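# Three arms stand the enclosure upright in its bay

## Task

Use the three arms to set the enclosure upright, resting on its base, inside the marked bay, and keep it from spinning or tipping quickly while doing so. The arm feet are fixed at (metres, with heading in degrees measured counter-clockwise from +x): arm1 at x=-0.97 y=+0.32 z=+0.37 heading -1; arm2 at x=-0.97 y=-0.32 z=+0.34 heading +1; arm3 at x=+0.88 y=+0.00 z=+0.62 heading +178. Afterwards every gripper must release it and the arms must withdraw. The enclosure has to stay upright in the bay by itself; if it only stays there because a robot holds it, the goal is not met.

## Robot and tools

Setup. Three identical i2rt Big YAM arms, named arm1, arm2 and arm3, share the cell. Each has six revolute joints, a two-finger gripper and a wrist camera. With joints 1 and 6 at zero and the hand level and pointing forward, the wrist camera rides above the hand looking toward the fingertips. The hand can reach roughly 1.0 m out from the joint1 axis. Two fixed room cameras, cam_high and cam_low, also watch the scene. A loose object may occasionally get a short shove from outside.

Frame. Everything uses one shared world frame whose origin is on the floor, with +z upward. arm1 and arm2 sit near x=-0.97 on either side of y=0 facing roughly +x; arm3 sits at x=+0.88 facing roughly -x. The hand point is midway between the fingertips; its z axis runs along the fingers and the fingers close along its y axis. Hand poses are computed from the URDF plus each foot's true placement, which is never printed.

execute_actions. Argument actions is a list holding either zero or one action. An action is an object keyed by robot name (arm1, arm2, arm3); each robot entry contains joints, an object of absolute targets (not offsets) by name. Every value is a single number, and arms are given separately, each with its own joints object. Names, units and allowed ranges: joint1_rad -2.879 to 2.879 (rotates the whole arm about its foot, positive counter-clockwise seen from above, zero points along the foot's heading); joint2_rad 0 to 3.141 (shoulder; zero has the upper arm pointing back near level, increasing lifts it up then forward); joint3_rad 0 to 3.019 (elbow; zero is fully folded, increasing opens); joint4_rad -1.692 to 1.57 (hand pitch, positive tilts fingers up); joint5_rad -1.57 to 1.57 (hand yaw, positive toward the arm's right); joint6_rad -2.094 to 2.094 (hand roll, positive clockwise seen from behind the hand); gripper_m 0 to 0.093 metres, the fingertip gap. A joint counts as arrived within ±0.045, ±0.14, ±0.09, ±0.055, ±0.03, ±0.035 rad and ±0.003 m respectively. Each finger pad squeezes with up to about 50 to 62 N. All motions in one action begin together but may finish at different moments; a single action runs at most 15 s. Since joints move at differing speeds, the hand can take a wide curved path. Joints or arms left out of an action may keep driving toward earlier targets. Optional cameras lists camera names (arm1_cam_wrist, arm2_cam_wrist, arm3_cam_wrist, cam_high, cam_low, or all); omitted, null or all gives every camera, an empty list gives none. An unknown key, name or out-of-range number rejects the whole call and nothing moves. An empty actions list just reports state and images.

wait takes seconds, 0 to 10, commands nothing, and returns the same report. zoom_image takes camera and region [x0, y0, x1, y1] in pixels of that camera's most recent full image (origin top-left, at most 504 by 504) and returns an enlarged crop. read_manual only returns licence text. finished_scene takes scene, the integer number of the current scene, ends it permanently after the last command has been held, and reports whether the goal was met.

Reading results. Each result gives per-robot state, joint_positions, joint torques (the drives' full output, offset and noisy, nonzero even in free air) and images listed in the pictures line. joint_status tells how each commanded joint of the last accepted action ended: off_target means it stopped short and may still push; after contact_stop or time_out the joint holds where it stopped, though a timed-out joint may keep a target at most 0.375, 0.375, 0.113, 0.225, 0.075 and 0.3 rad (joints 1 to 6) from its position and continue pushing. "joint command not followed" (often with a cause: line) means a self- and inter-arm clearance check blocked that arm's joint targets; its gripper target still runs, and the blocked joints show not_followed and may be retried automatically with later actions. on_its_own lists joints moving without this call's command; its "held at" is the held target, not the current position. If a result reports a stop, remaining motion calls in that reply are skipped. Joints holding weight sag; tiny target changes may not move a joint.

Cautions. The arms do not halt on contact and can press very hard; to relieve a push, command a joint to its reported position. Sustained pushing heats motors: MOTOR HOT appears at 85 °C, and at 100 °C an OVER-TEMPERATURE FAULT drops that arm until cool, with limit_stop_at_motor_heat shown for unfinished keys (resend the target). Some heat persists into the next scene. Two robots pressing hard against each other ends the run as a failure, and a hard collision may too; nothing in the state reports arm-arm contact, and the clearance check can be late and ignores fingers, gripper housings and wrist cameras. Object contact with a robot is fine. Keep the enclosure from rotating quickly, never push anything off the work area or to the floor, avoid drops, slips and slams, and release and back away before ending. The simulation keeps running while you think, holding the last command.

Each tool is called after "Emit:" by a JSON object that holds its "api" and its "payload".

## Session

I'll start by looking at the scene.

Emit:
{"api": "execute_actions", "payload": {"actions": []}}

Scene clock: 0.00 s.
Joint torques (N m, as the arm reports them, + toward a larger angle): no reading
Motor temperatures (°C, as the motors report them): arm1=[29 29 31 30 30 31] | arm2=[29 27 29 29 31 28] | arm3=[28 27 29 29 28 30]
arm1.joint_positions: joint1_rad=+0.385 joint2_rad=+0.535 joint3_rad=+1.445 joint4_rad=-1.397 joint5_rad=+0.063 joint6_rad=-0.106 gripper_m=+0.094
arm1.joint_status: not commanded
arm1.hand: x=-0.8047 y=+0.3700 z=+0.9438 quat_wxyz=(-0.519, +0.185, -0.834, -0.045) (m; scene frame)
arm2.joint_positions: joint1_rad=-0.365 joint2_rad=+0.459 joint3_rad=+1.430 joint4_rad=-1.484 joint5_rad=+0.258 joint6_rad=-0.447 gripper_m=+0.094
arm2.joint_status: not commanded
arm2.hand: x=-0.8527 y=-0.4026 z=+0.9011 quat_wxyz=(-0.420, -0.019, -0.856, +0.300) (m; scene frame)
arm3.joint_positions: joint1_rad=+0.116 joint2_rad=+0.520 joint3_rad=+1.351 joint4_rad=-1.333 joint5_rad=+0.127 joint6_rad=-0.087 gripper_m=+0.095
arm3.joint_status: not commanded
arm3.hand: x=+0.6788 y=-0.0007 z=+1.1612 quat_wxyz=(-0.060, +0.858, +0.044, -0.509) (m; scene frame)
pictures: arm1_cam_wrist, arm2_cam_wrist, arm3_cam_wrist, cam_high, cam_low
Images, in order (width x height): arm1_cam_wrist 504x504, arm2_cam_wrist 504x504, arm3_cam_wrist 504x504, cam_high 504x504, cam_low 504x504.

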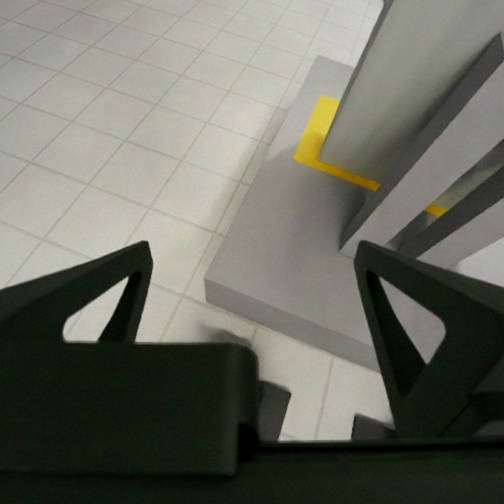

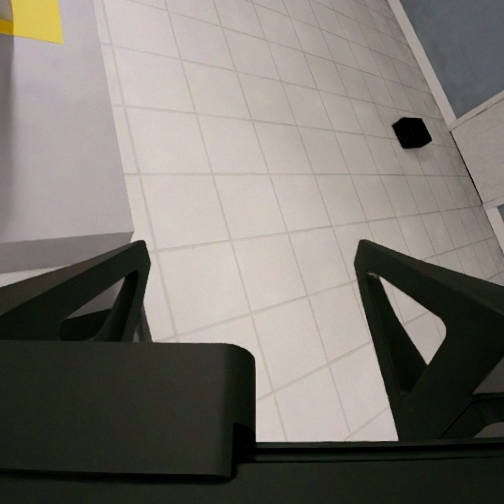

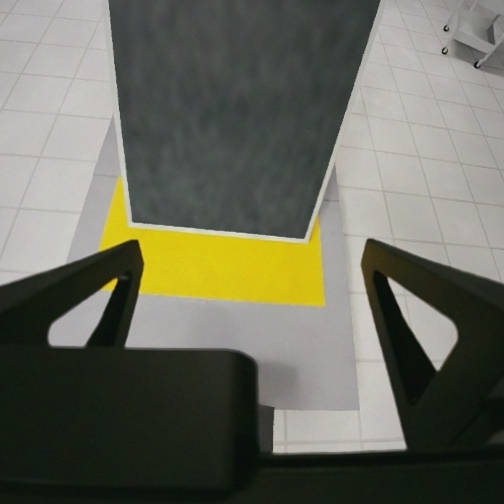

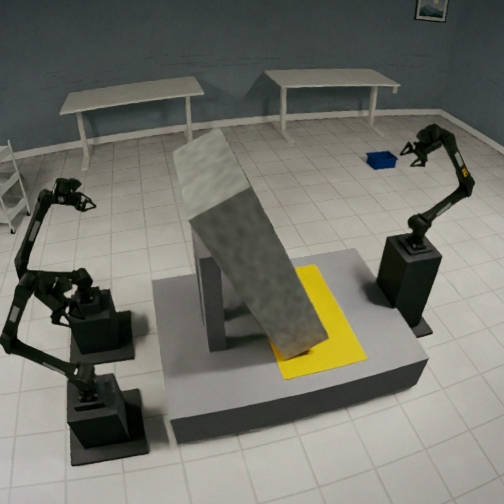

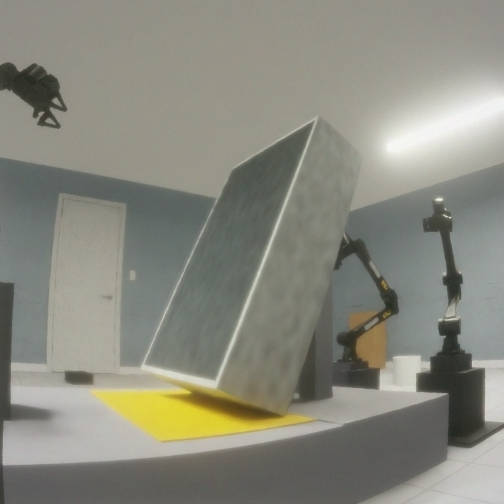

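Emit:
{"api": "zoom_image", "payload": {"camera": "cam_high", "region": [130, 110, 450, 430]}}

Emit:
{"api": "zoom_image", "payload": {"camera": "cam_low", "region": [80, 100, 480, 460]}}

Emit:
{"api": "zoom_image", "payload": {"camera": "arm1_cam_wrist", "region": [250, 0, 504, 300]}}

Region (130, 110, 450, 430) of cam_high's 504x504 image, scaled by 1.575, with more detail than that image has.

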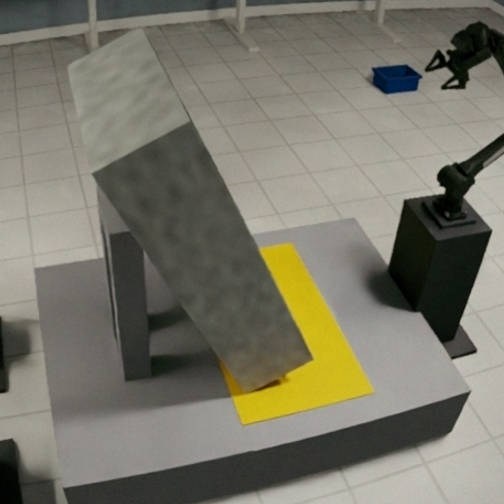

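Region (80, 100, 480, 460) of cam_low's 504x504 image, scaled by 1.260, with more detail than that image has; it fills the top 454 rows of this view, and the rest is white.

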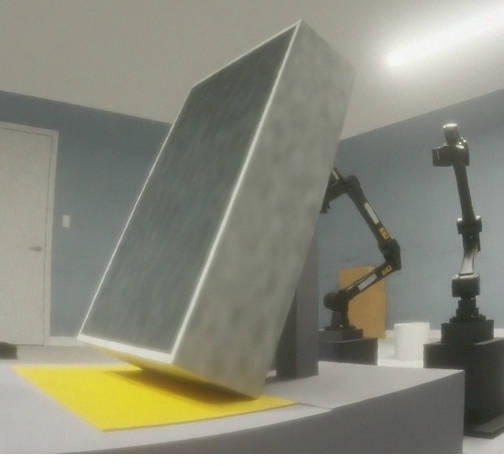

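Region (250, 0, 504, 300) of arm1_cam_wrist's 504x504 image, scaled by 1.680, with more detail than that image has; it fills the left 427 columns of this view, and the rest is white.

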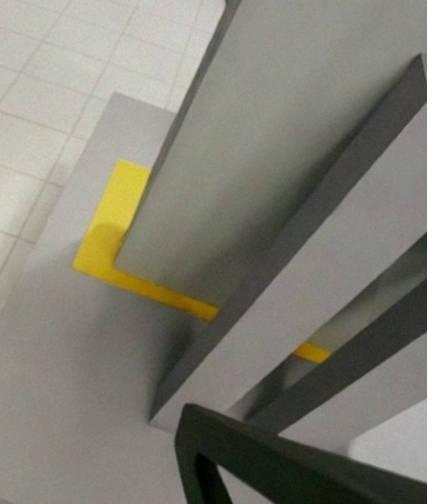

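Emit:
{"api": "zoom_image", "payload": {"camera": "cam_high", "region": [0, 160, 160, 320]}}

Emit:
{"api": "zoom_image", "payload": {"camera": "cam_high", "region": [0, 260, 200, 480]}}

Emit:
{"api": "zoom_image", "payload": {"camera": "cam_high", "region": [340, 110, 504, 350]}}

Region (0, 160, 160, 320) of cam_high's 504x504 image, scaled by 3.150, with more detail than that image has.

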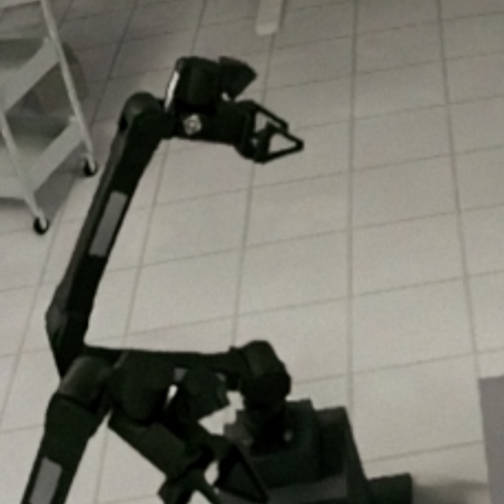

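Region (0, 260, 200, 480) of cam_high's 504x504 image, scaled by 2.291, with more detail than that image has; it fills the left 458 columns of this view, and the rest is white.

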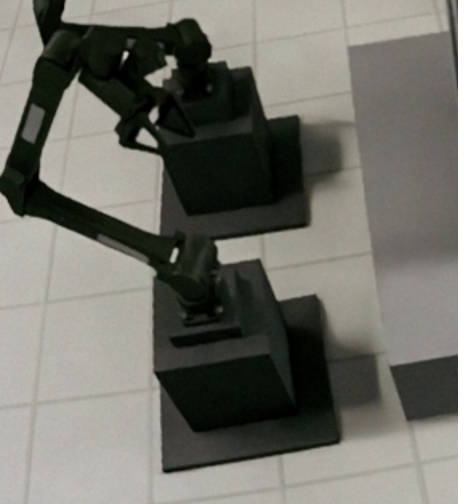

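Region (340, 110, 504, 350) of cam_high's 504x504 image, scaled by 2.100, with more detail than that image has; it fills the left 344 columns of this view, and the rest is white.

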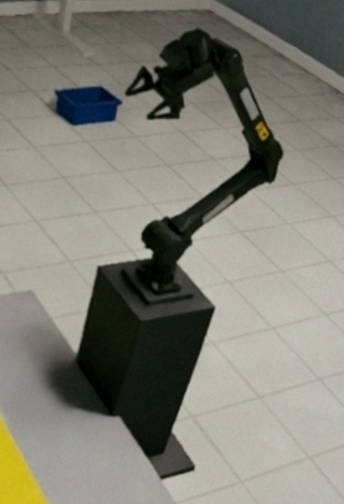

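Emit:
{"api": "execute_actions", "payload": {"actions": [{"arm1":{"joints":{"joint1_rad":-0.05,"joint2_rad":1.234,"joint3_rad":0.85,"joint4_rad":0.684,"joint5_rad":0,"joint6_rad":0,"gripper_m":0}},"arm2":{"joints":{"joint1_rad":0.15,"joint2_rad":1.232,"joint3_rad":0.932,"joint4_rad":0.60,"joint5_rad":0,"joint6_rad":0,"gripper_m":0}},"arm3":{"joints":{"joint1_rad":-0.014,"joint2_rad":1.858,"joint3_rad":1.742,"joint4_rad":0.117,"joint5_rad":0,"joint6_rad":0,"gripper_m":0}}}]}}

Scene clock: 10.47 s.
Joint torques (N m, as the arm reports them, + toward a larger angle): arm1=[-0.59 -8.64  9.37  2.8  -0.12  0.07] | arm2=[ -0.33 -10.19  11.04   2.96  -0.16  -0.02] | arm3=[ -1.7  -20.33  13.34   2.88  -0.22  -0.09]
Motor temperatures (°C, as the motors report them): arm1=[29 29 33 31 30 31] | arm2=[29 27 30 29 31 28] | arm3=[28 28 33 29 28 30]
arm1.joint_positions: joint1_rad=-0.048 joint2_rad=+1.237 joint3_rad=+0.839 joint4_rad=+0.668 joint5_rad=+0.000 joint6_rad=-0.014 gripper_m=+0.000
arm1.joint_status: all done
arm1.hand: x=-0.4275 y=+0.2818 z=+0.8055 quat_wxyz=(-0.798, -0.019, -0.602, +0.026) (m; scene frame)
arm2.joint_positions: joint1_rad=+0.153 joint2_rad=+1.240 joint3_rad=+0.910 joint4_rad=+0.579 joint5_rad=+0.002 joint6_rad=-0.014 gripper_m=+0.001
arm2.joint_status: all done
arm2.hand: x=-0.4120 y=-0.2195 z=+0.7912 quat_wxyz=(-0.787, +0.060, -0.611, -0.059) (m; scene frame)
arm3.joint_positions: joint1_rad=-0.008 joint2_rad=+1.865 joint3_rad=+1.704 joint4_rad=+0.096 joint5_rad=+0.004 joint6_rad=-0.009 gripper_m=+0.001
arm3.joint_status: all done
arm3.hand: x=+0.0600 y=+0.0295 z=+1.0163 quat_wxyz=(-0.023, +0.729, -0.009, -0.684) (m; scene frame)
pictures: arm1_cam_wrist, arm2_cam_wrist, arm3_cam_wrist, cam_high, cam_low
Images, in order (width x height): arm1_cam_wrist 504x504, arm2_cam_wrist 504x504, arm3_cam_wrist 504x504, cam_high 504x504, cam_low 504x504.

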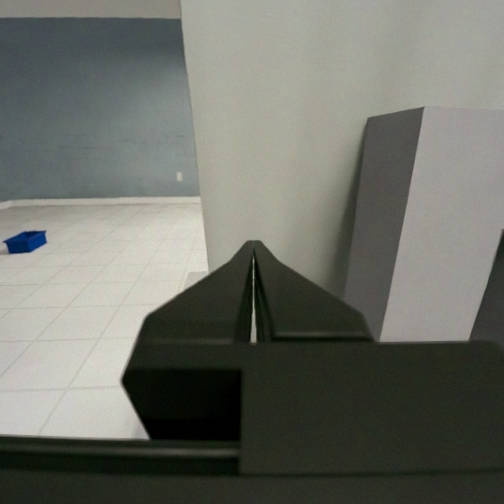

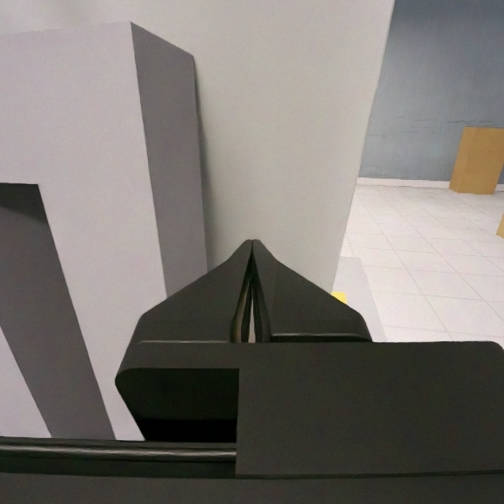

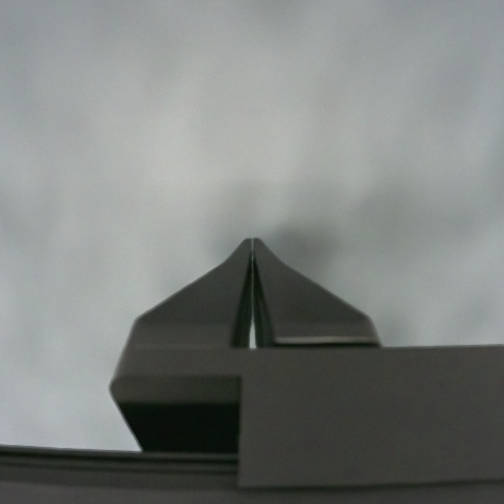

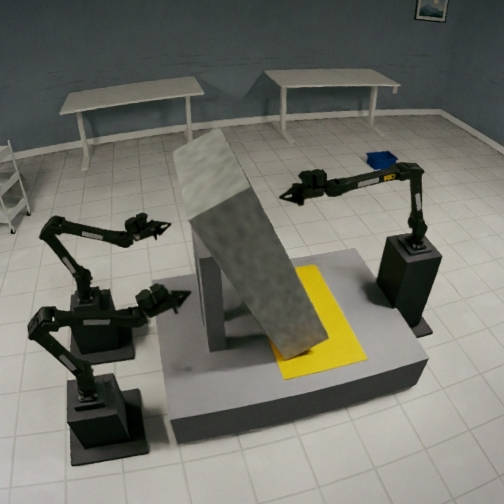

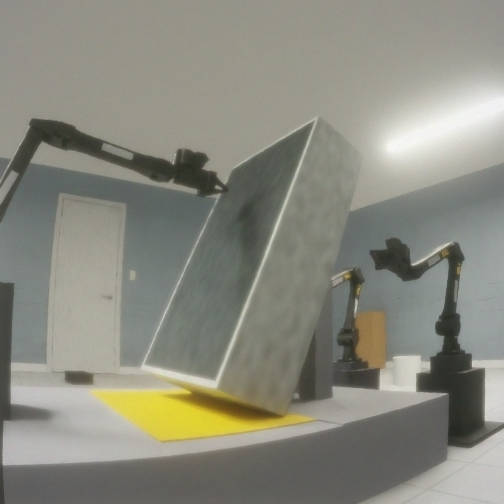

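Emit:
{"api": "zoom_image", "payload": {"camera": "cam_high", "region": [130, 160, 340, 370]}}

Emit:
{"api": "zoom_image", "payload": {"camera": "cam_low", "region": [140, 100, 420, 320]}}

Region (130, 160, 340, 370) of cam_high's 504x504 image, scaled by 2.400, with more detail than that image has.

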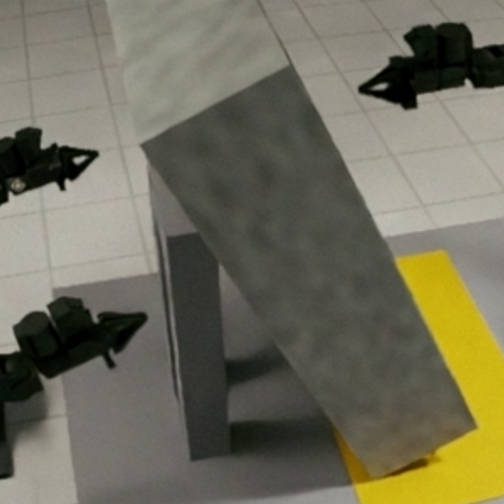

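Region (140, 100, 420, 320) of cam_low's 504x504 image, scaled by 1.800, with more detail than that image has; it fills the top 396 rows of this view, and the rest is white.

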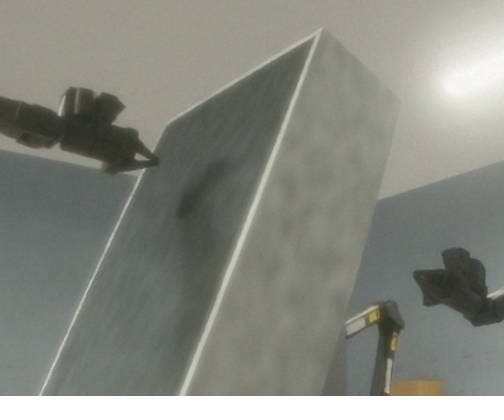

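Emit:
{"api": "execute_actions", "payload": {"actions": [{"arm1":{"joints":{"joint1_rad":-0.05,"joint2_rad":1.602,"joint3_rad":1.275,"joint4_rad":0.715}},"arm2":{"joints":{"joint1_rad":0.08,"joint2_rad":1.552,"joint3_rad":1.315,"joint4_rad":0.637}},"arm3":{"joints":{"joint1_rad":0.0,"joint2_rad":1.858,"joint3_rad":1.78,"joint4_rad":0.117}}}]}}

Scene clock: 15.63 s.
Joint torques (N m, as the arm reports them, + toward a larger angle): arm1=[ -0.51 -13.97  12.89   2.67  -0.12   0.07] | arm2=[ -0.15 -15.15  14.2    2.93  -0.13  -0.02] | arm3=[ -0.21 -19.3   14.     2.99  -0.21  -0.06]
Motor temperatures (°C, as the motors report them): arm1=[29 29 35 31 30 31] | arm2=[29 27 32 29 31 28] | arm3=[28 29 36 29 28 30]
arm1.joint_positions: joint1_rad=-0.048 joint2_rad=+1.609 joint3_rad=+1.216 joint4_rad=+0.702 joint5_rad=+0.000 joint6_rad=-0.014 gripper_m=+0.000
arm1.joint_status: all done
arm1.hand: x=-0.2875 y=+0.2732 z=+0.8129 quat_wxyz=(-0.809, -0.018, -0.587, +0.027) (m; scene frame)
arm2.joint_positions: joint1_rad=+0.077 joint2_rad=+1.560 joint3_rad=+1.252 joint4_rad=+0.618 joint5_rad=+0.002 joint6_rad=-0.013 gripper_m=+0.001
arm2.joint_status: all done
arm2.hand: x=-0.2859 y=-0.2499 z=+0.8131 quat_wxyz=(-0.808, +0.036, -0.588, -0.030) (m; scene frame)
arm3.joint_positions: joint1_rad=-0.008 joint2_rad=+1.865 joint3_rad=+1.732 joint4_rad=+0.096 joint5_rad=+0.004 joint6_rad=-0.009 gripper_m=+0.001
arm3.joint_status: all done
arm3.hand: x=+0.0581 y=+0.0294 z=+1.0342 quat_wxyz=(-0.023, +0.719, -0.009, -0.695) (m; scene frame)
pictures: arm1_cam_wrist, arm2_cam_wrist, arm3_cam_wrist, cam_high, cam_low
Images, in order (width x height): arm1_cam_wrist 504x504, arm2_cam_wrist 504x504, arm3_cam_wrist 504x504, cam_high 504x504, cam_low 504x504.

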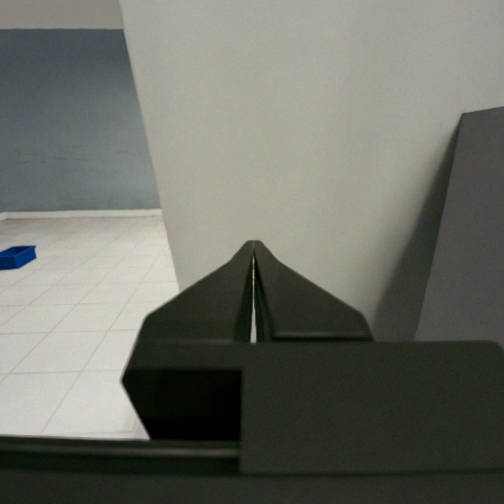

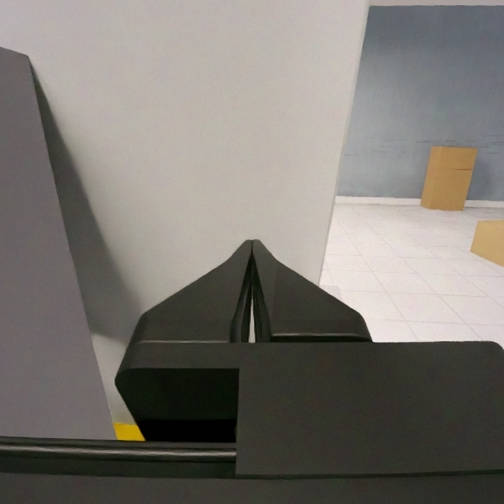

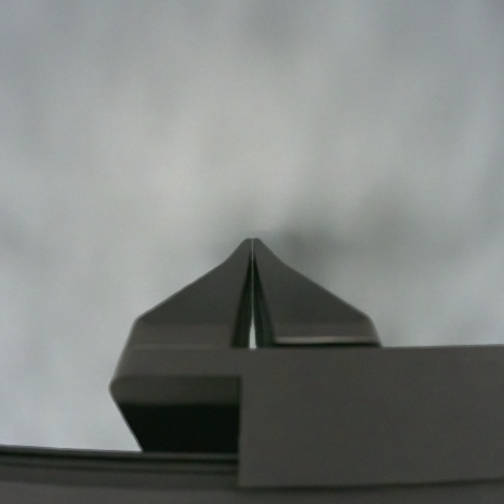

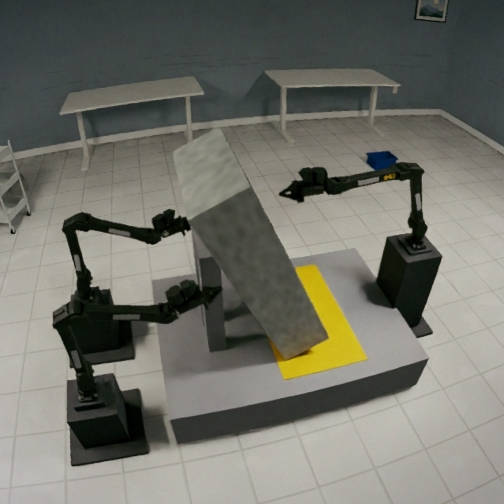

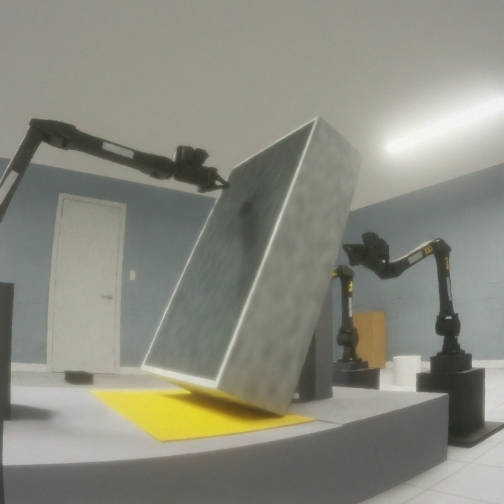

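Emit:
{"api": "execute_actions", "payload": {"actions": [{"arm1":{"joints":{"joint2_rad":1.432,"joint3_rad":1.43,"joint4_rad":0.49}},"arm2":{"joints":{"joint2_rad":1.432,"joint3_rad":1.435,"joint4_rad":0.49}}}], "cameras": ["cam_high","cam_low","arm2_cam_wrist"]}}

Scene clock: 19.17 s.
Joint torques (N m, as the arm reports them, + toward a larger angle): arm1=[ -0.52 -11.48  11.14   1.63  -0.13   0.07] | arm2=[ -0.53 -11.71  13.21   1.2   -0.12   0.  ] | arm3=[ -0.58 -20.24  13.96   2.74  -0.22  -0.08]
Motor temperatures (°C, as the motors report them): arm1=[29 30 37 31 30 31] | arm2=[29 28 33 29 31 28] | arm3=[28 30 37 29 28 30]
arm1.joint_positions: joint1_rad=-0.048 joint2_rad=+1.432 joint3_rad=+1.401 joint4_rad=+0.496 joint5_rad=+0.000 joint6_rad=-0.014 gripper_m=+0.000
arm1.joint_status: all done
arm1.hand: x=-0.3418 y=+0.2745 z=+0.9914 quat_wxyz=(-0.852, -0.017, -0.522, +0.029) (m; scene frame)
arm2.joint_positions: joint1_rad=+0.077 joint2_rad=+1.419 joint3_rad=+1.391 joint4_rad=+0.499 joint5_rad=+0.002 joint6_rad=-0.013 gripper_m=+0.001
arm2.joint_status: all done
arm2.hand: x=-0.3372 y=-0.2534 z=+0.9604 quat_wxyz=(-0.852, +0.032, -0.521, -0.033) (m; scene frame)
arm3.joint_positions: joint1_rad=-0.008 joint2_rad=+1.865 joint3_rad=+1.732 joint4_rad=+0.096 joint5_rad=+0.004 joint6_rad=-0.009 gripper_m=+0.001
arm3.joint_status: not commanded
arm3.hand: x=+0.0581 y=+0.0294 z=+1.0342 quat_wxyz=(-0.023, +0.719, -0.009, -0.695) (m; scene frame)
pictures: arm2_cam_wrist, cam_high, cam_low
Images, in order (width x height): arm2_cam_wrist 504x504, cam_high 504x504, cam_low 504x504.

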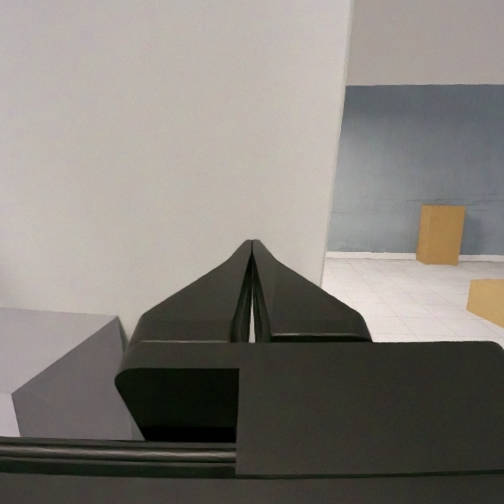

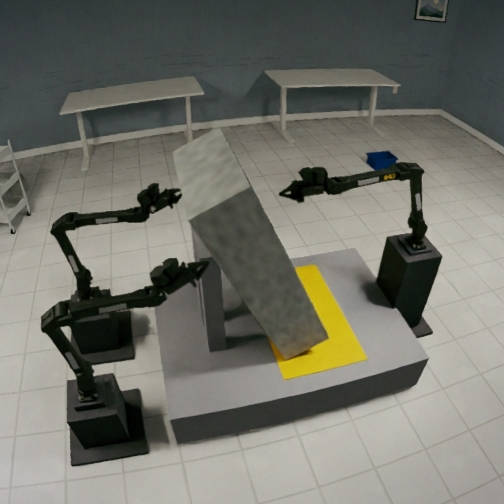

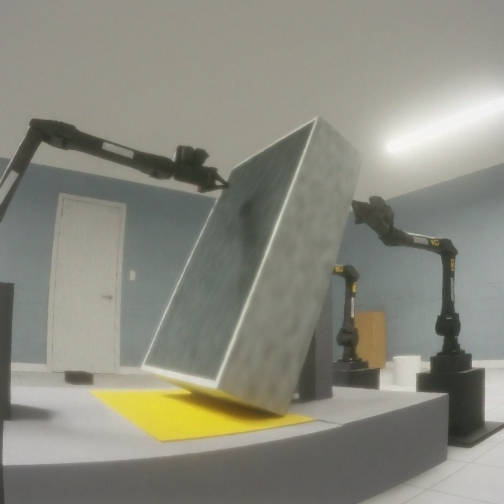

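Emit:
{"api": "execute_actions", "payload": {"actions": [{"arm1":{"joints":{"joint2_rad":1.50,"joint3_rad":1.53,"joint4_rad":0.45}},"arm2":{"joints":{"joint2_rad":1.505,"joint3_rad":1.555,"joint4_rad":0.45}}}], "cameras": ["cam_high","cam_low"]}}

Emit:
{"api": "zoom_image", "payload": {"camera": "cam_high", "region": [150, 120, 330, 300]}}

Scene clock: 20.33 s.
Joint torques (N m, as the arm reports them, + toward a larger angle): arm1=[ -0.56 -12.01  13.65   1.47  -0.13   0.07] | arm2=[ -0.32 -13.8   15.45   1.4   -0.14  -0.02] | arm3=[ -0.6  -20.4   13.93   2.81  -0.27  -0.09]
Motor temperatures (°C, as the motors report them): arm1=[29 30 38 31 30 31] | arm2=[29 28 34 29 31 28] | arm3=[28 30 38 29 28 30]
arm1.joint_positions: joint1_rad=-0.048 joint2_rad=+1.494 joint3_rad=+1.465 joint4_rad=+0.457 joint5_rad=+0.000 joint6_rad=-0.014 gripper_m=+0.000
arm1.joint_status: all done
arm1.hand: x=-0.3140 y=+0.2730 z=+0.9825 quat_wxyz=(-0.843, -0.017, -0.537, +0.028) (m; scene frame)
arm2.joint_positions: joint1_rad=+0.077 joint2_rad=+1.502 joint3_rad=+1.485 joint4_rad=+0.457 joint5_rad=+0.002 joint6_rad=-0.013 gripper_m=+0.001
arm2.joint_status: all done
arm2.hand: x=-0.3019 y=-0.2500 z=+0.9553 quat_wxyz=(-0.844, +0.033, -0.534, -0.032) (m; scene frame)
arm3.joint_positions: joint1_rad=-0.008 joint2_rad=+1.865 joint3_rad=+1.732 joint4_rad=+0.096 joint5_rad=+0.004 joint6_rad=-0.009 gripper_m=+0.001
arm3.joint_status: not commanded
arm3.hand: x=+0.0581 y=+0.0294 z=+1.0342 quat_wxyz=(-0.023, +0.719, -0.009, -0.695) (m; scene frame)
pictures: cam_high, cam_low
Images, in order (width x height): cam_high 504x504, cam_low 504x504.

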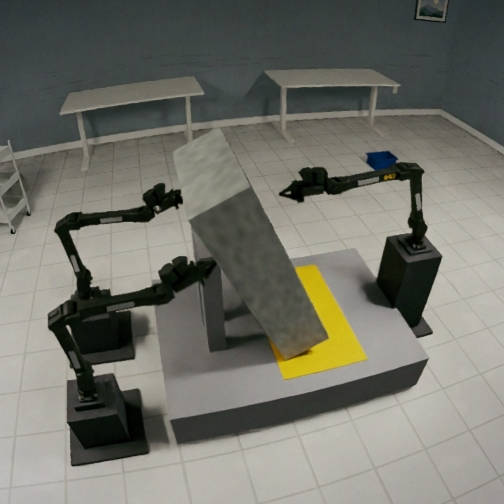

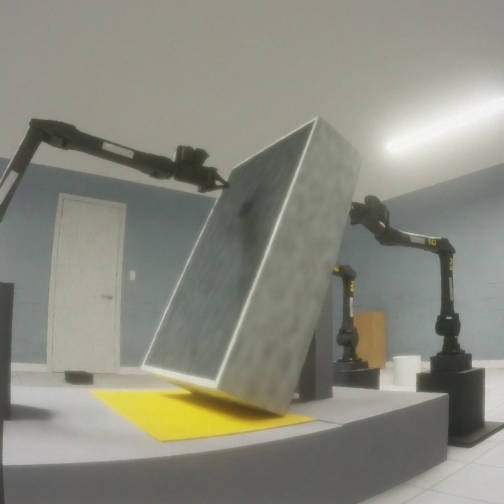

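Region (150, 120, 330, 300) of cam_high's 504x504 image, scaled by 2.800, with more detail than that image has.

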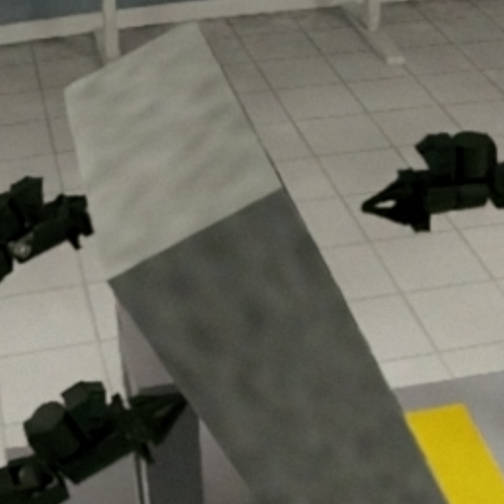

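Emit:
{"api": "execute_actions", "payload": {"actions": [{"arm1":{"joints":{"joint2_rad":1.55,"joint3_rad":1.60,"joint4_rad":0.425}},"arm2":{"joints":{"joint2_rad":1.555,"joint3_rad":1.625,"joint4_rad":0.425}}}], "cameras": ["cam_high"]}}

Scene clock: 22.20 s.
Joint torques (N m, as the arm reports them, + toward a larger angle): arm1=[ -0.55 -11.8   13.99   1.4   -0.11   0.07] | arm2=[ -0.22 -10.54  18.77   1.5   -0.16  -0.03] | arm3=[ -0.45 -20.42  13.99   2.81  -0.22  -0.07]
Motor temperatures (°C, as the motors report them): arm1=[29 30 39 31 30 31] | arm2=[29 28 35 29 31 28] | arm3=[28 31 39 29 28 30]
arm1.joint_positions: joint1_rad=-0.048 joint2_rad=+1.530 joint3_rad=+1.531 joint4_rad=+0.434 joint5_rad=+0.000 joint6_rad=-0.013 gripper_m=+0.000
arm1.joint_status: all done
arm1.hand: x=-0.3011 y=+0.2721 z=+0.9938 quat_wxyz=(-0.845, -0.017, -0.535, +0.028) (m; scene frame)
arm2.joint_positions: joint1_rad=+0.077 joint2_rad=+1.507 joint3_rad=+1.504 joint4_rad=+0.431 joint5_rad=+0.002 joint6_rad=-0.013 gripper_m=+0.001
arm2.joint_status: joint3_rad time_out (moved +0.019 of +0.140); the others done
arm2.on_its_own: joint3_rad reads +1.504 and still pushes toward +1.616 since a time_out
arm2.hand: x=-0.2985 y=-0.2496 z=+0.9574 quat_wxyz=(-0.841, +0.033, -0.540, -0.032) (m; scene frame)
arm3.joint_positions: joint1_rad=-0.008 joint2_rad=+1.865 joint3_rad=+1.732 joint4_rad=+0.096 joint5_rad=+0.004 joint6_rad=-0.009 gripper_m=+0.001
arm3.joint_status: not commanded
arm3.hand: x=+0.0581 y=+0.0294 z=+1.0342 quat_wxyz=(-0.023, +0.719, -0.009, -0.695) (m; scene frame)
pictures: cam_high
Images, in order (width x height): cam_high 504x504.

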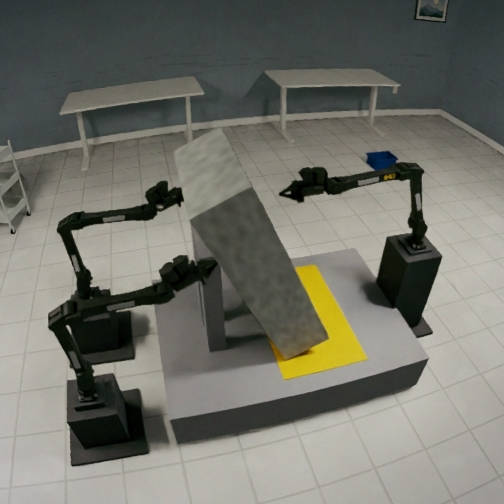

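Emit:
{"api": "execute_actions", "payload": {"actions": [{"arm1":{"joints":{"joint2_rad":1.62,"joint3_rad":1.615}},"arm2":{"joints":{"joint2_rad":1.60,"joint3_rad":1.59}}}], "cameras": ["cam_high"]}}

Scene clock: 23.47 s.
Joint torques (N m, as the arm reports them, + toward a larger angle): arm1=[-0.52 -9.75 13.15  1.42 -0.1   0.06] | arm2=[ 0.07 -9.88 14.65  1.41 -0.22 -0.01] | arm3=[ -0.77 -20.42  14.02   2.86  -0.21  -0.08]
Motor temperatures (°C, as the motors report them): arm1=[29 30 40 31 30 31] | arm2=[29 28 35 29 31 28] | arm3=[28 31 39 29 28 30]
arm1.joint_positions: joint1_rad=-0.048 joint2_rad=+1.558 joint3_rad=+1.559 joint4_rad=+0.434 joint5_rad=+0.000 joint6_rad=-0.013 gripper_m=+0.000
arm1.joint_status: all done
arm1.hand: x=-0.2904 y=+0.2716 z=+0.9925 quat_wxyz=(-0.845, -0.017, -0.534, +0.028) (m; scene frame)
arm2.joint_positions: joint1_rad=+0.076 joint2_rad=+1.533 joint3_rad=+1.528 joint4_rad=+0.431 joint5_rad=+0.003 joint6_rad=-0.013 gripper_m=+0.001
arm2.joint_status: all done
arm2.hand: x=-0.2888 y=-0.2491 z=+0.9557 quat_wxyz=(-0.840, +0.033, -0.540, -0.032) (m; scene frame)
arm3.joint_positions: joint1_rad=-0.008 joint2_rad=+1.865 joint3_rad=+1.732 joint4_rad=+0.096 joint5_rad=+0.004 joint6_rad=-0.009 gripper_m=+0.001
arm3.joint_status: not commanded
arm3.hand: x=+0.0581 y=+0.0294 z=+1.0342 quat_wxyz=(-0.023, +0.719, -0.009, -0.695) (m; scene frame)
pictures: cam_high
Images, in order (width x height): cam_high 504x504.

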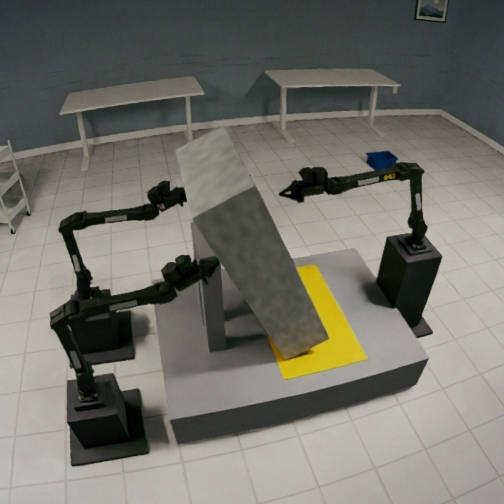

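Emit:
{"api": "execute_actions", "payload": {"actions": [{"arm1":{"joints":{"joint2_rad":1.665,"joint3_rad":1.70,"joint4_rad":0.40}},"arm2":{"joints":{"joint2_rad":1.645,"joint3_rad":1.675,"joint4_rad":0.40}}}], "cameras": []}}

Emit:
{"api": "execute_actions", "payload": {"actions": [{"arm1":{"joints":{"joint2_rad":1.71,"joint3_rad":1.78,"joint4_rad":0.37}},"arm2":{"joints":{"joint2_rad":1.69,"joint3_rad":1.755,"joint4_rad":0.37}}}], "cameras": ["cam_high","cam_low"]}}

Scene clock: 24.87 s.
Joint torques (N m, as the arm reports them, + toward a larger angle): arm1=[ -0.74 -13.17  12.87   1.36  -0.07   0.06] | arm2=[ -0.3  -13.17  14.5    1.02  -0.2   -0.02] | arm3=[ -0.05 -20.42  14.02   2.87  -0.22  -0.07]
Motor temperatures (°C, as the motors report them): arm1=[29 30 41 31 30 31] | arm2=[29 28 36 29 31 28] | arm3=[28 31 40 29 28 30]
arm1.joint_positions: joint1_rad=-0.048 joint2_rad=+1.641 joint3_rad=+1.647 joint4_rad=+0.410 joint5_rad=-0.001 joint6_rad=-0.012 gripper_m=+0.000
arm1.joint_status: all done
arm1.hand: x=-0.2569 y=+0.2698 z=+0.9831 quat_wxyz=(-0.839, -0.017, -0.543, +0.027) (m; scene frame)
arm2.joint_positions: joint1_rad=+0.075 joint2_rad=+1.610 joint3_rad=+1.615 joint4_rad=+0.415 joint5_rad=+0.003 joint6_rad=-0.013 gripper_m=+0.001
arm2.joint_status: all done
arm2.hand: x=-0.2591 y=-0.2471 z=+0.9529 quat_wxyz=(-0.839, +0.032, -0.542, -0.031) (m; scene frame)
arm3.joint_positions: joint1_rad=-0.008 joint2_rad=+1.865 joint3_rad=+1.732 joint4_rad=+0.096 joint5_rad=+0.004 joint6_rad=-0.009 gripper_m=+0.001
arm3.joint_status: not commanded
arm3.hand: x=+0.0581 y=+0.0294 z=+1.0342 quat_wxyz=(-0.023, +0.719, -0.009, -0.695) (m; scene frame)
pictures: none
No camera images: the call's "cameras" was empty. Leave "cameras" out to get every camera's image.

Scene clock: 25.73 s.
Joint torques (N m, as the arm reports them, + toward a larger angle): arm1=[ -0.56 -14.27  13.54   1.46  -0.05   0.06] | arm2=[ -0.13 -14.4   14.9    1.21  -0.22   0.  ] | arm3=[ -0.22 -20.24  13.89   2.86  -0.19  -0.06]
Motor temperatures (°C, as the motors report them): arm1=[29 30 41 31 30 31] | arm2=[29 28 36 29 31 28] | arm3=[28 31 40 29 28 30]
arm1.joint_positions: joint1_rad=-0.048 joint2_rad=+1.696 joint3_rad=+1.717 joint4_rad=+0.378 joint5_rad=-0.002 joint6_rad=-0.012 gripper_m=+0.000
arm1.joint_status: all done
arm1.hand: x=-0.2350 y=+0.2686 z=+0.9797 quat_wxyz=(-0.835, -0.017, -0.550, +0.027) (m; scene frame)
arm2.joint_positions: joint1_rad=+0.074 joint2_rad=+1.660 joint3_rad=+1.689 joint4_rad=+0.382 joint5_rad=+0.004 joint6_rad=-0.013 gripper_m=+0.001
arm2.joint_status: all done
arm2.hand: x=-0.2396 y=-0.2458 z=+0.9554 quat_wxyz=(-0.836, +0.032, -0.546, -0.031) (m; scene frame)
arm3.joint_positions: joint1_rad=-0.008 joint2_rad=+1.865 joint3_rad=+1.732 joint4_rad=+0.096 joint5_rad=+0.004 joint6_rad=-0.009 gripper_m=+0.001
arm3.joint_status: not commanded
arm3.hand: x=+0.0581 y=+0.0294 z=+1.0342 quat_wxyz=(-0.023, +0.719, -0.009, -0.695) (m; scene frame)
pictures: cam_high, cam_low
Images, in order (width x height): cam_high 504x504, cam_low 504x504.

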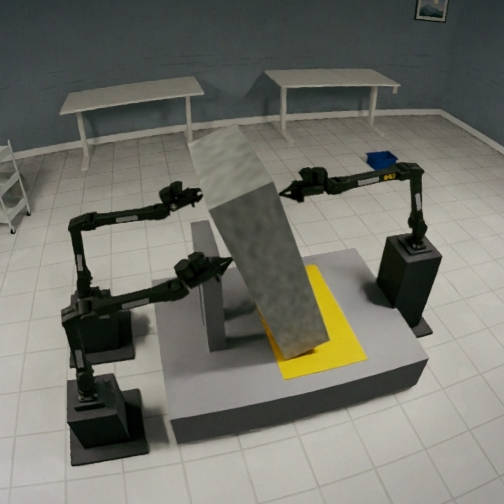

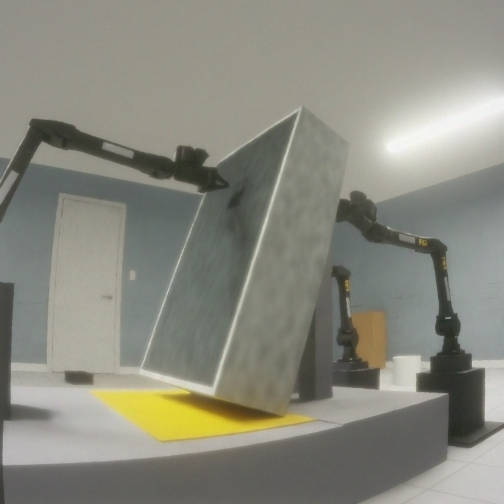

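Emit:
{"api": "execute_actions", "payload": {"actions": [{"arm1":{"joints":{"joint2_rad":1.75,"joint3_rad":1.86,"joint4_rad":0.34}},"arm2":{"joints":{"joint2_rad":1.725,"joint3_rad":1.83,"joint4_rad":0.345}}}], "cameras": []}}

Emit:
{"api": "execute_actions", "payload": {"actions": [{"arm1":{"joints":{"joint2_rad":1.79,"joint3_rad":1.93,"joint4_rad":0.315}},"arm2":{"joints":{"joint2_rad":1.765,"joint3_rad":1.90,"joint4_rad":0.32}}}], "cameras": ["cam_high","cam_low"]}}

Scene clock: 28.00 s.
Joint torques (N m, as the arm reports them, + toward a larger angle): arm1=[ -0.49 -15.24  13.8    1.57  -0.05   0.06] | arm2=[ -0.47 -16.02  15.11   1.43  -0.2   -0.02] | arm3=[ -0.42 -20.58  13.93   2.9   -0.21  -0.07]
Motor temperatures (°C, as the motors report them): arm1=[29 31 42 31 30 31] | arm2=[29 28 37 29 31 28] | arm3=[28 32 40 29 28 30]
arm1.joint_positions: joint1_rad=-0.048 joint2_rad=+1.737 joint3_rad=+1.795 joint4_rad=+0.346 joint5_rad=-0.002 joint6_rad=-0.012 gripper_m=+0.000
arm1.joint_status: all done
arm1.hand: x=-0.2213 y=+0.2677 z=+0.9899 quat_wxyz=(-0.836, -0.017, -0.548, +0.027) (m; scene frame)
arm2.joint_positions: joint1_rad=+0.074 joint2_rad=+1.710 joint3_rad=+1.762 joint4_rad=+0.350 joint5_rad=+0.004 joint6_rad=-0.013 gripper_m=+0.001
arm2.joint_status: all done
arm2.hand: x=-0.2210 y=-0.2440 z=+0.9571 quat_wxyz=(-0.834, +0.032, -0.550, -0.031) (m; scene frame)
arm3.joint_positions: joint1_rad=-0.008 joint2_rad=+1.865 joint3_rad=+1.732 joint4_rad=+0.096 joint5_rad=+0.004 joint6_rad=-0.009 gripper_m=+0.001
arm3.joint_status: not commanded
arm3.hand: x=+0.0581 y=+0.0294 z=+1.0342 quat_wxyz=(-0.023, +0.719, -0.009, -0.695) (m; scene frame)
pictures: none
No camera images: the call's "cameras" was empty. Leave "cameras" out to get every camera's image.

Scene clock: 29.27 s.
Joint torques (N m, as the arm reports them, + toward a larger angle): arm1=[ -0.46 -15.07  13.8    1.44  -0.05   0.06] | arm2=[  0.42 -16.98  15.33   1.54  -0.2   -0.02] | arm3=[ -0.51 -20.08  13.61   2.9   -0.2   -0.08]
Motor temperatures (°C, as the motors report them): arm1=[29 31 43 31 30 31] | arm2=[29 28 37 29 31 28] | arm3=[28 32 41 29 28 30]
arm1.joint_positions: joint1_rad=-0.048 joint2_rad=+1.773 joint3_rad=+1.864 joint4_rad=+0.324 joint5_rad=-0.002 joint6_rad=-0.012 gripper_m=+0.000
arm1.joint_status: all done
arm1.hand: x=-0.2104 y=+0.2669 z=+1.0002 quat_wxyz=(-0.839, -0.017, -0.543, +0.027) (m; scene frame)
arm2.joint_positions: joint1_rad=+0.074 joint2_rad=+1.750 joint3_rad=+1.830 joint4_rad=+0.325 joint5_rad=+0.004 joint6_rad=-0.013 gripper_m=+0.001
arm2.joint_status: all done
arm2.hand: x=-0.2073 y=-0.2426 z=+0.9628 quat_wxyz=(-0.835, +0.032, -0.549, -0.031) (m; scene frame)
arm3.joint_positions: joint1_rad=-0.008 joint2_rad=+1.860 joint3_rad=+1.737 joint4_rad=+0.098 joint5_rad=+0.004 joint6_rad=-0.009 gripper_m=+0.001
arm3.joint_status: not commanded
arm3.hand: x=+0.0594 y=+0.0292 z=+1.0417 quat_wxyz=(-0.023, +0.715, -0.008, -0.699) (m; scene frame)
pictures: cam_high, cam_low
Images, in order (width x height): cam_high 504x504, cam_low 504x504.

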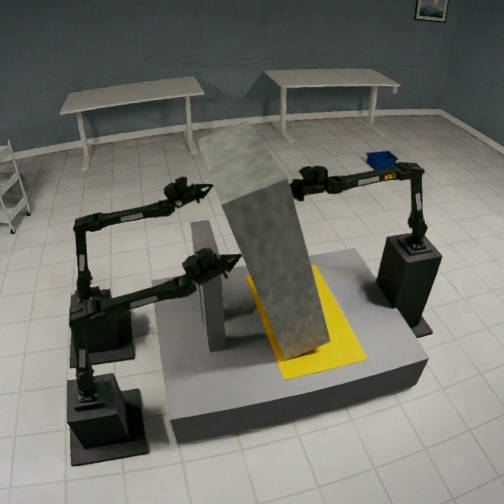

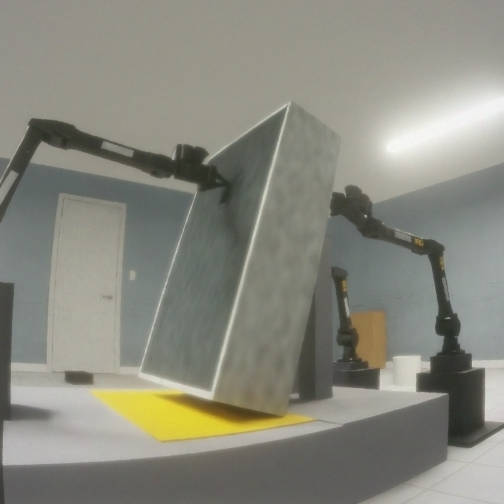

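Emit:
{"api": "zoom_image", "payload": {"camera": "cam_high", "region": [170, 120, 340, 290]}}

Emit:
{"api": "execute_actions", "payload": {"actions": []}}

Region (170, 120, 340, 290) of cam_high's 504x504 image, scaled by 2.965, with more detail than that image has.

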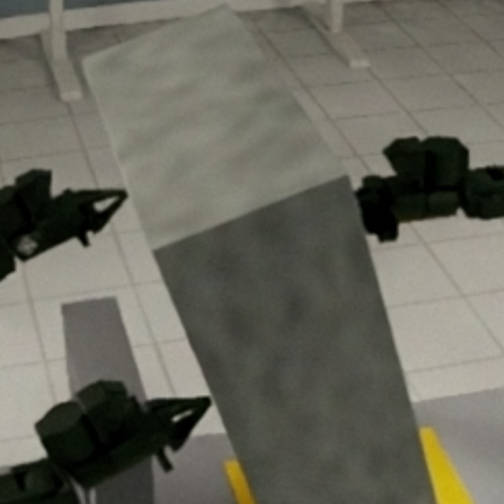

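Scene clock: 29.43 s.
Joint torques (N m, as the arm reports them, + toward a larger angle): arm1=[ -0.53 -15.47  13.85   1.44  -0.05   0.06] | arm2=[ -0.07 -16.7   15.46   1.48  -0.21  -0.01] | arm3=[ -0.54 -19.81  13.6    2.8   -0.19  -0.06]
Motor temperatures (°C, as the motors report them): arm1=[29 31 43 31 30 31] | arm2=[29 28 37 29 31 28] | arm3=[28 32 41 29 28 30]
arm1.joint_positions: joint1_rad=-0.048 joint2_rad=+1.773 joint3_rad=+1.864 joint4_rad=+0.324 joint5_rad=-0.002 joint6_rad=-0.012 gripper_m=+0.000
arm1.joint_status: all done
arm1.hand: x=-0.2104 y=+0.2669 z=+1.0002 quat_wxyz=(-0.839, -0.017, -0.543, +0.027) (m; scene frame)
arm2.joint_positions: joint1_rad=+0.074 joint2_rad=+1.750 joint3_rad=+1.830 joint4_rad=+0.325 joint5_rad=+0.004 joint6_rad=-0.013 gripper_m=+0.001
arm2.joint_status: all done
arm2.hand: x=-0.2073 y=-0.2426 z=+0.9628 quat_wxyz=(-0.835, +0.032, -0.549, -0.031) (m; scene frame)
arm3.joint_positions: joint1_rad=-0.008 joint2_rad=+1.860 joint3_rad=+1.737 joint4_rad=+0.098 joint5_rad=+0.004 joint6_rad=-0.009 gripper_m=+0.001
arm3.joint_status: not commanded
arm3.hand: x=+0.0594 y=+0.0292 z=+1.0417 quat_wxyz=(-0.023, +0.715, -0.008, -0.699) (m; scene frame)
pictures: arm1_cam_wrist, arm2_cam_wrist, arm3_cam_wrist, cam_high, cam_low
Images, in order (width x height): arm1_cam_wrist 504x504, arm2_cam_wrist 504x504, arm3_cam_wrist 504x504, cam_high 504x504, cam_low 504x504.

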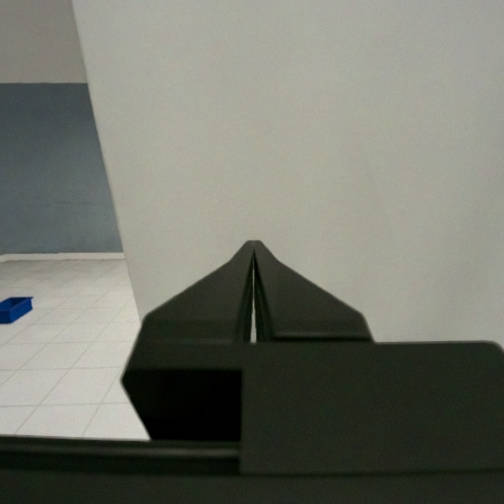

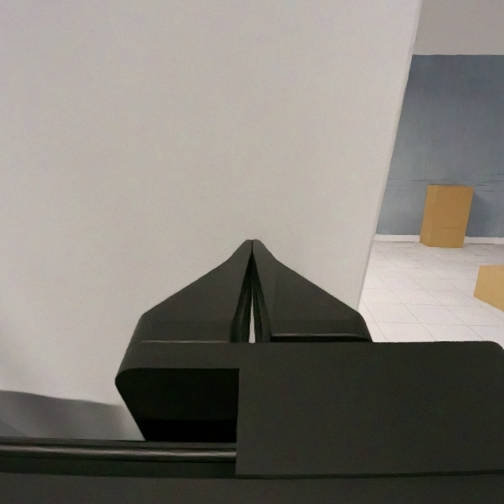

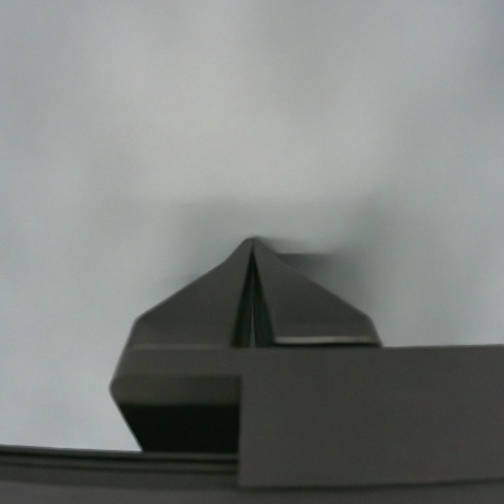

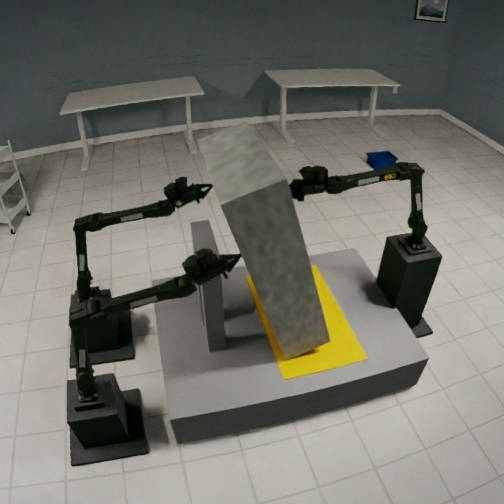

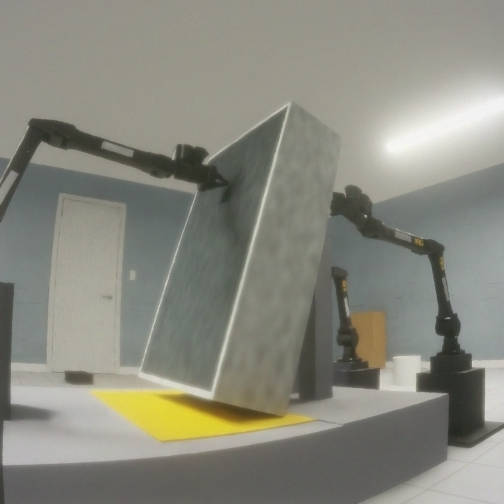

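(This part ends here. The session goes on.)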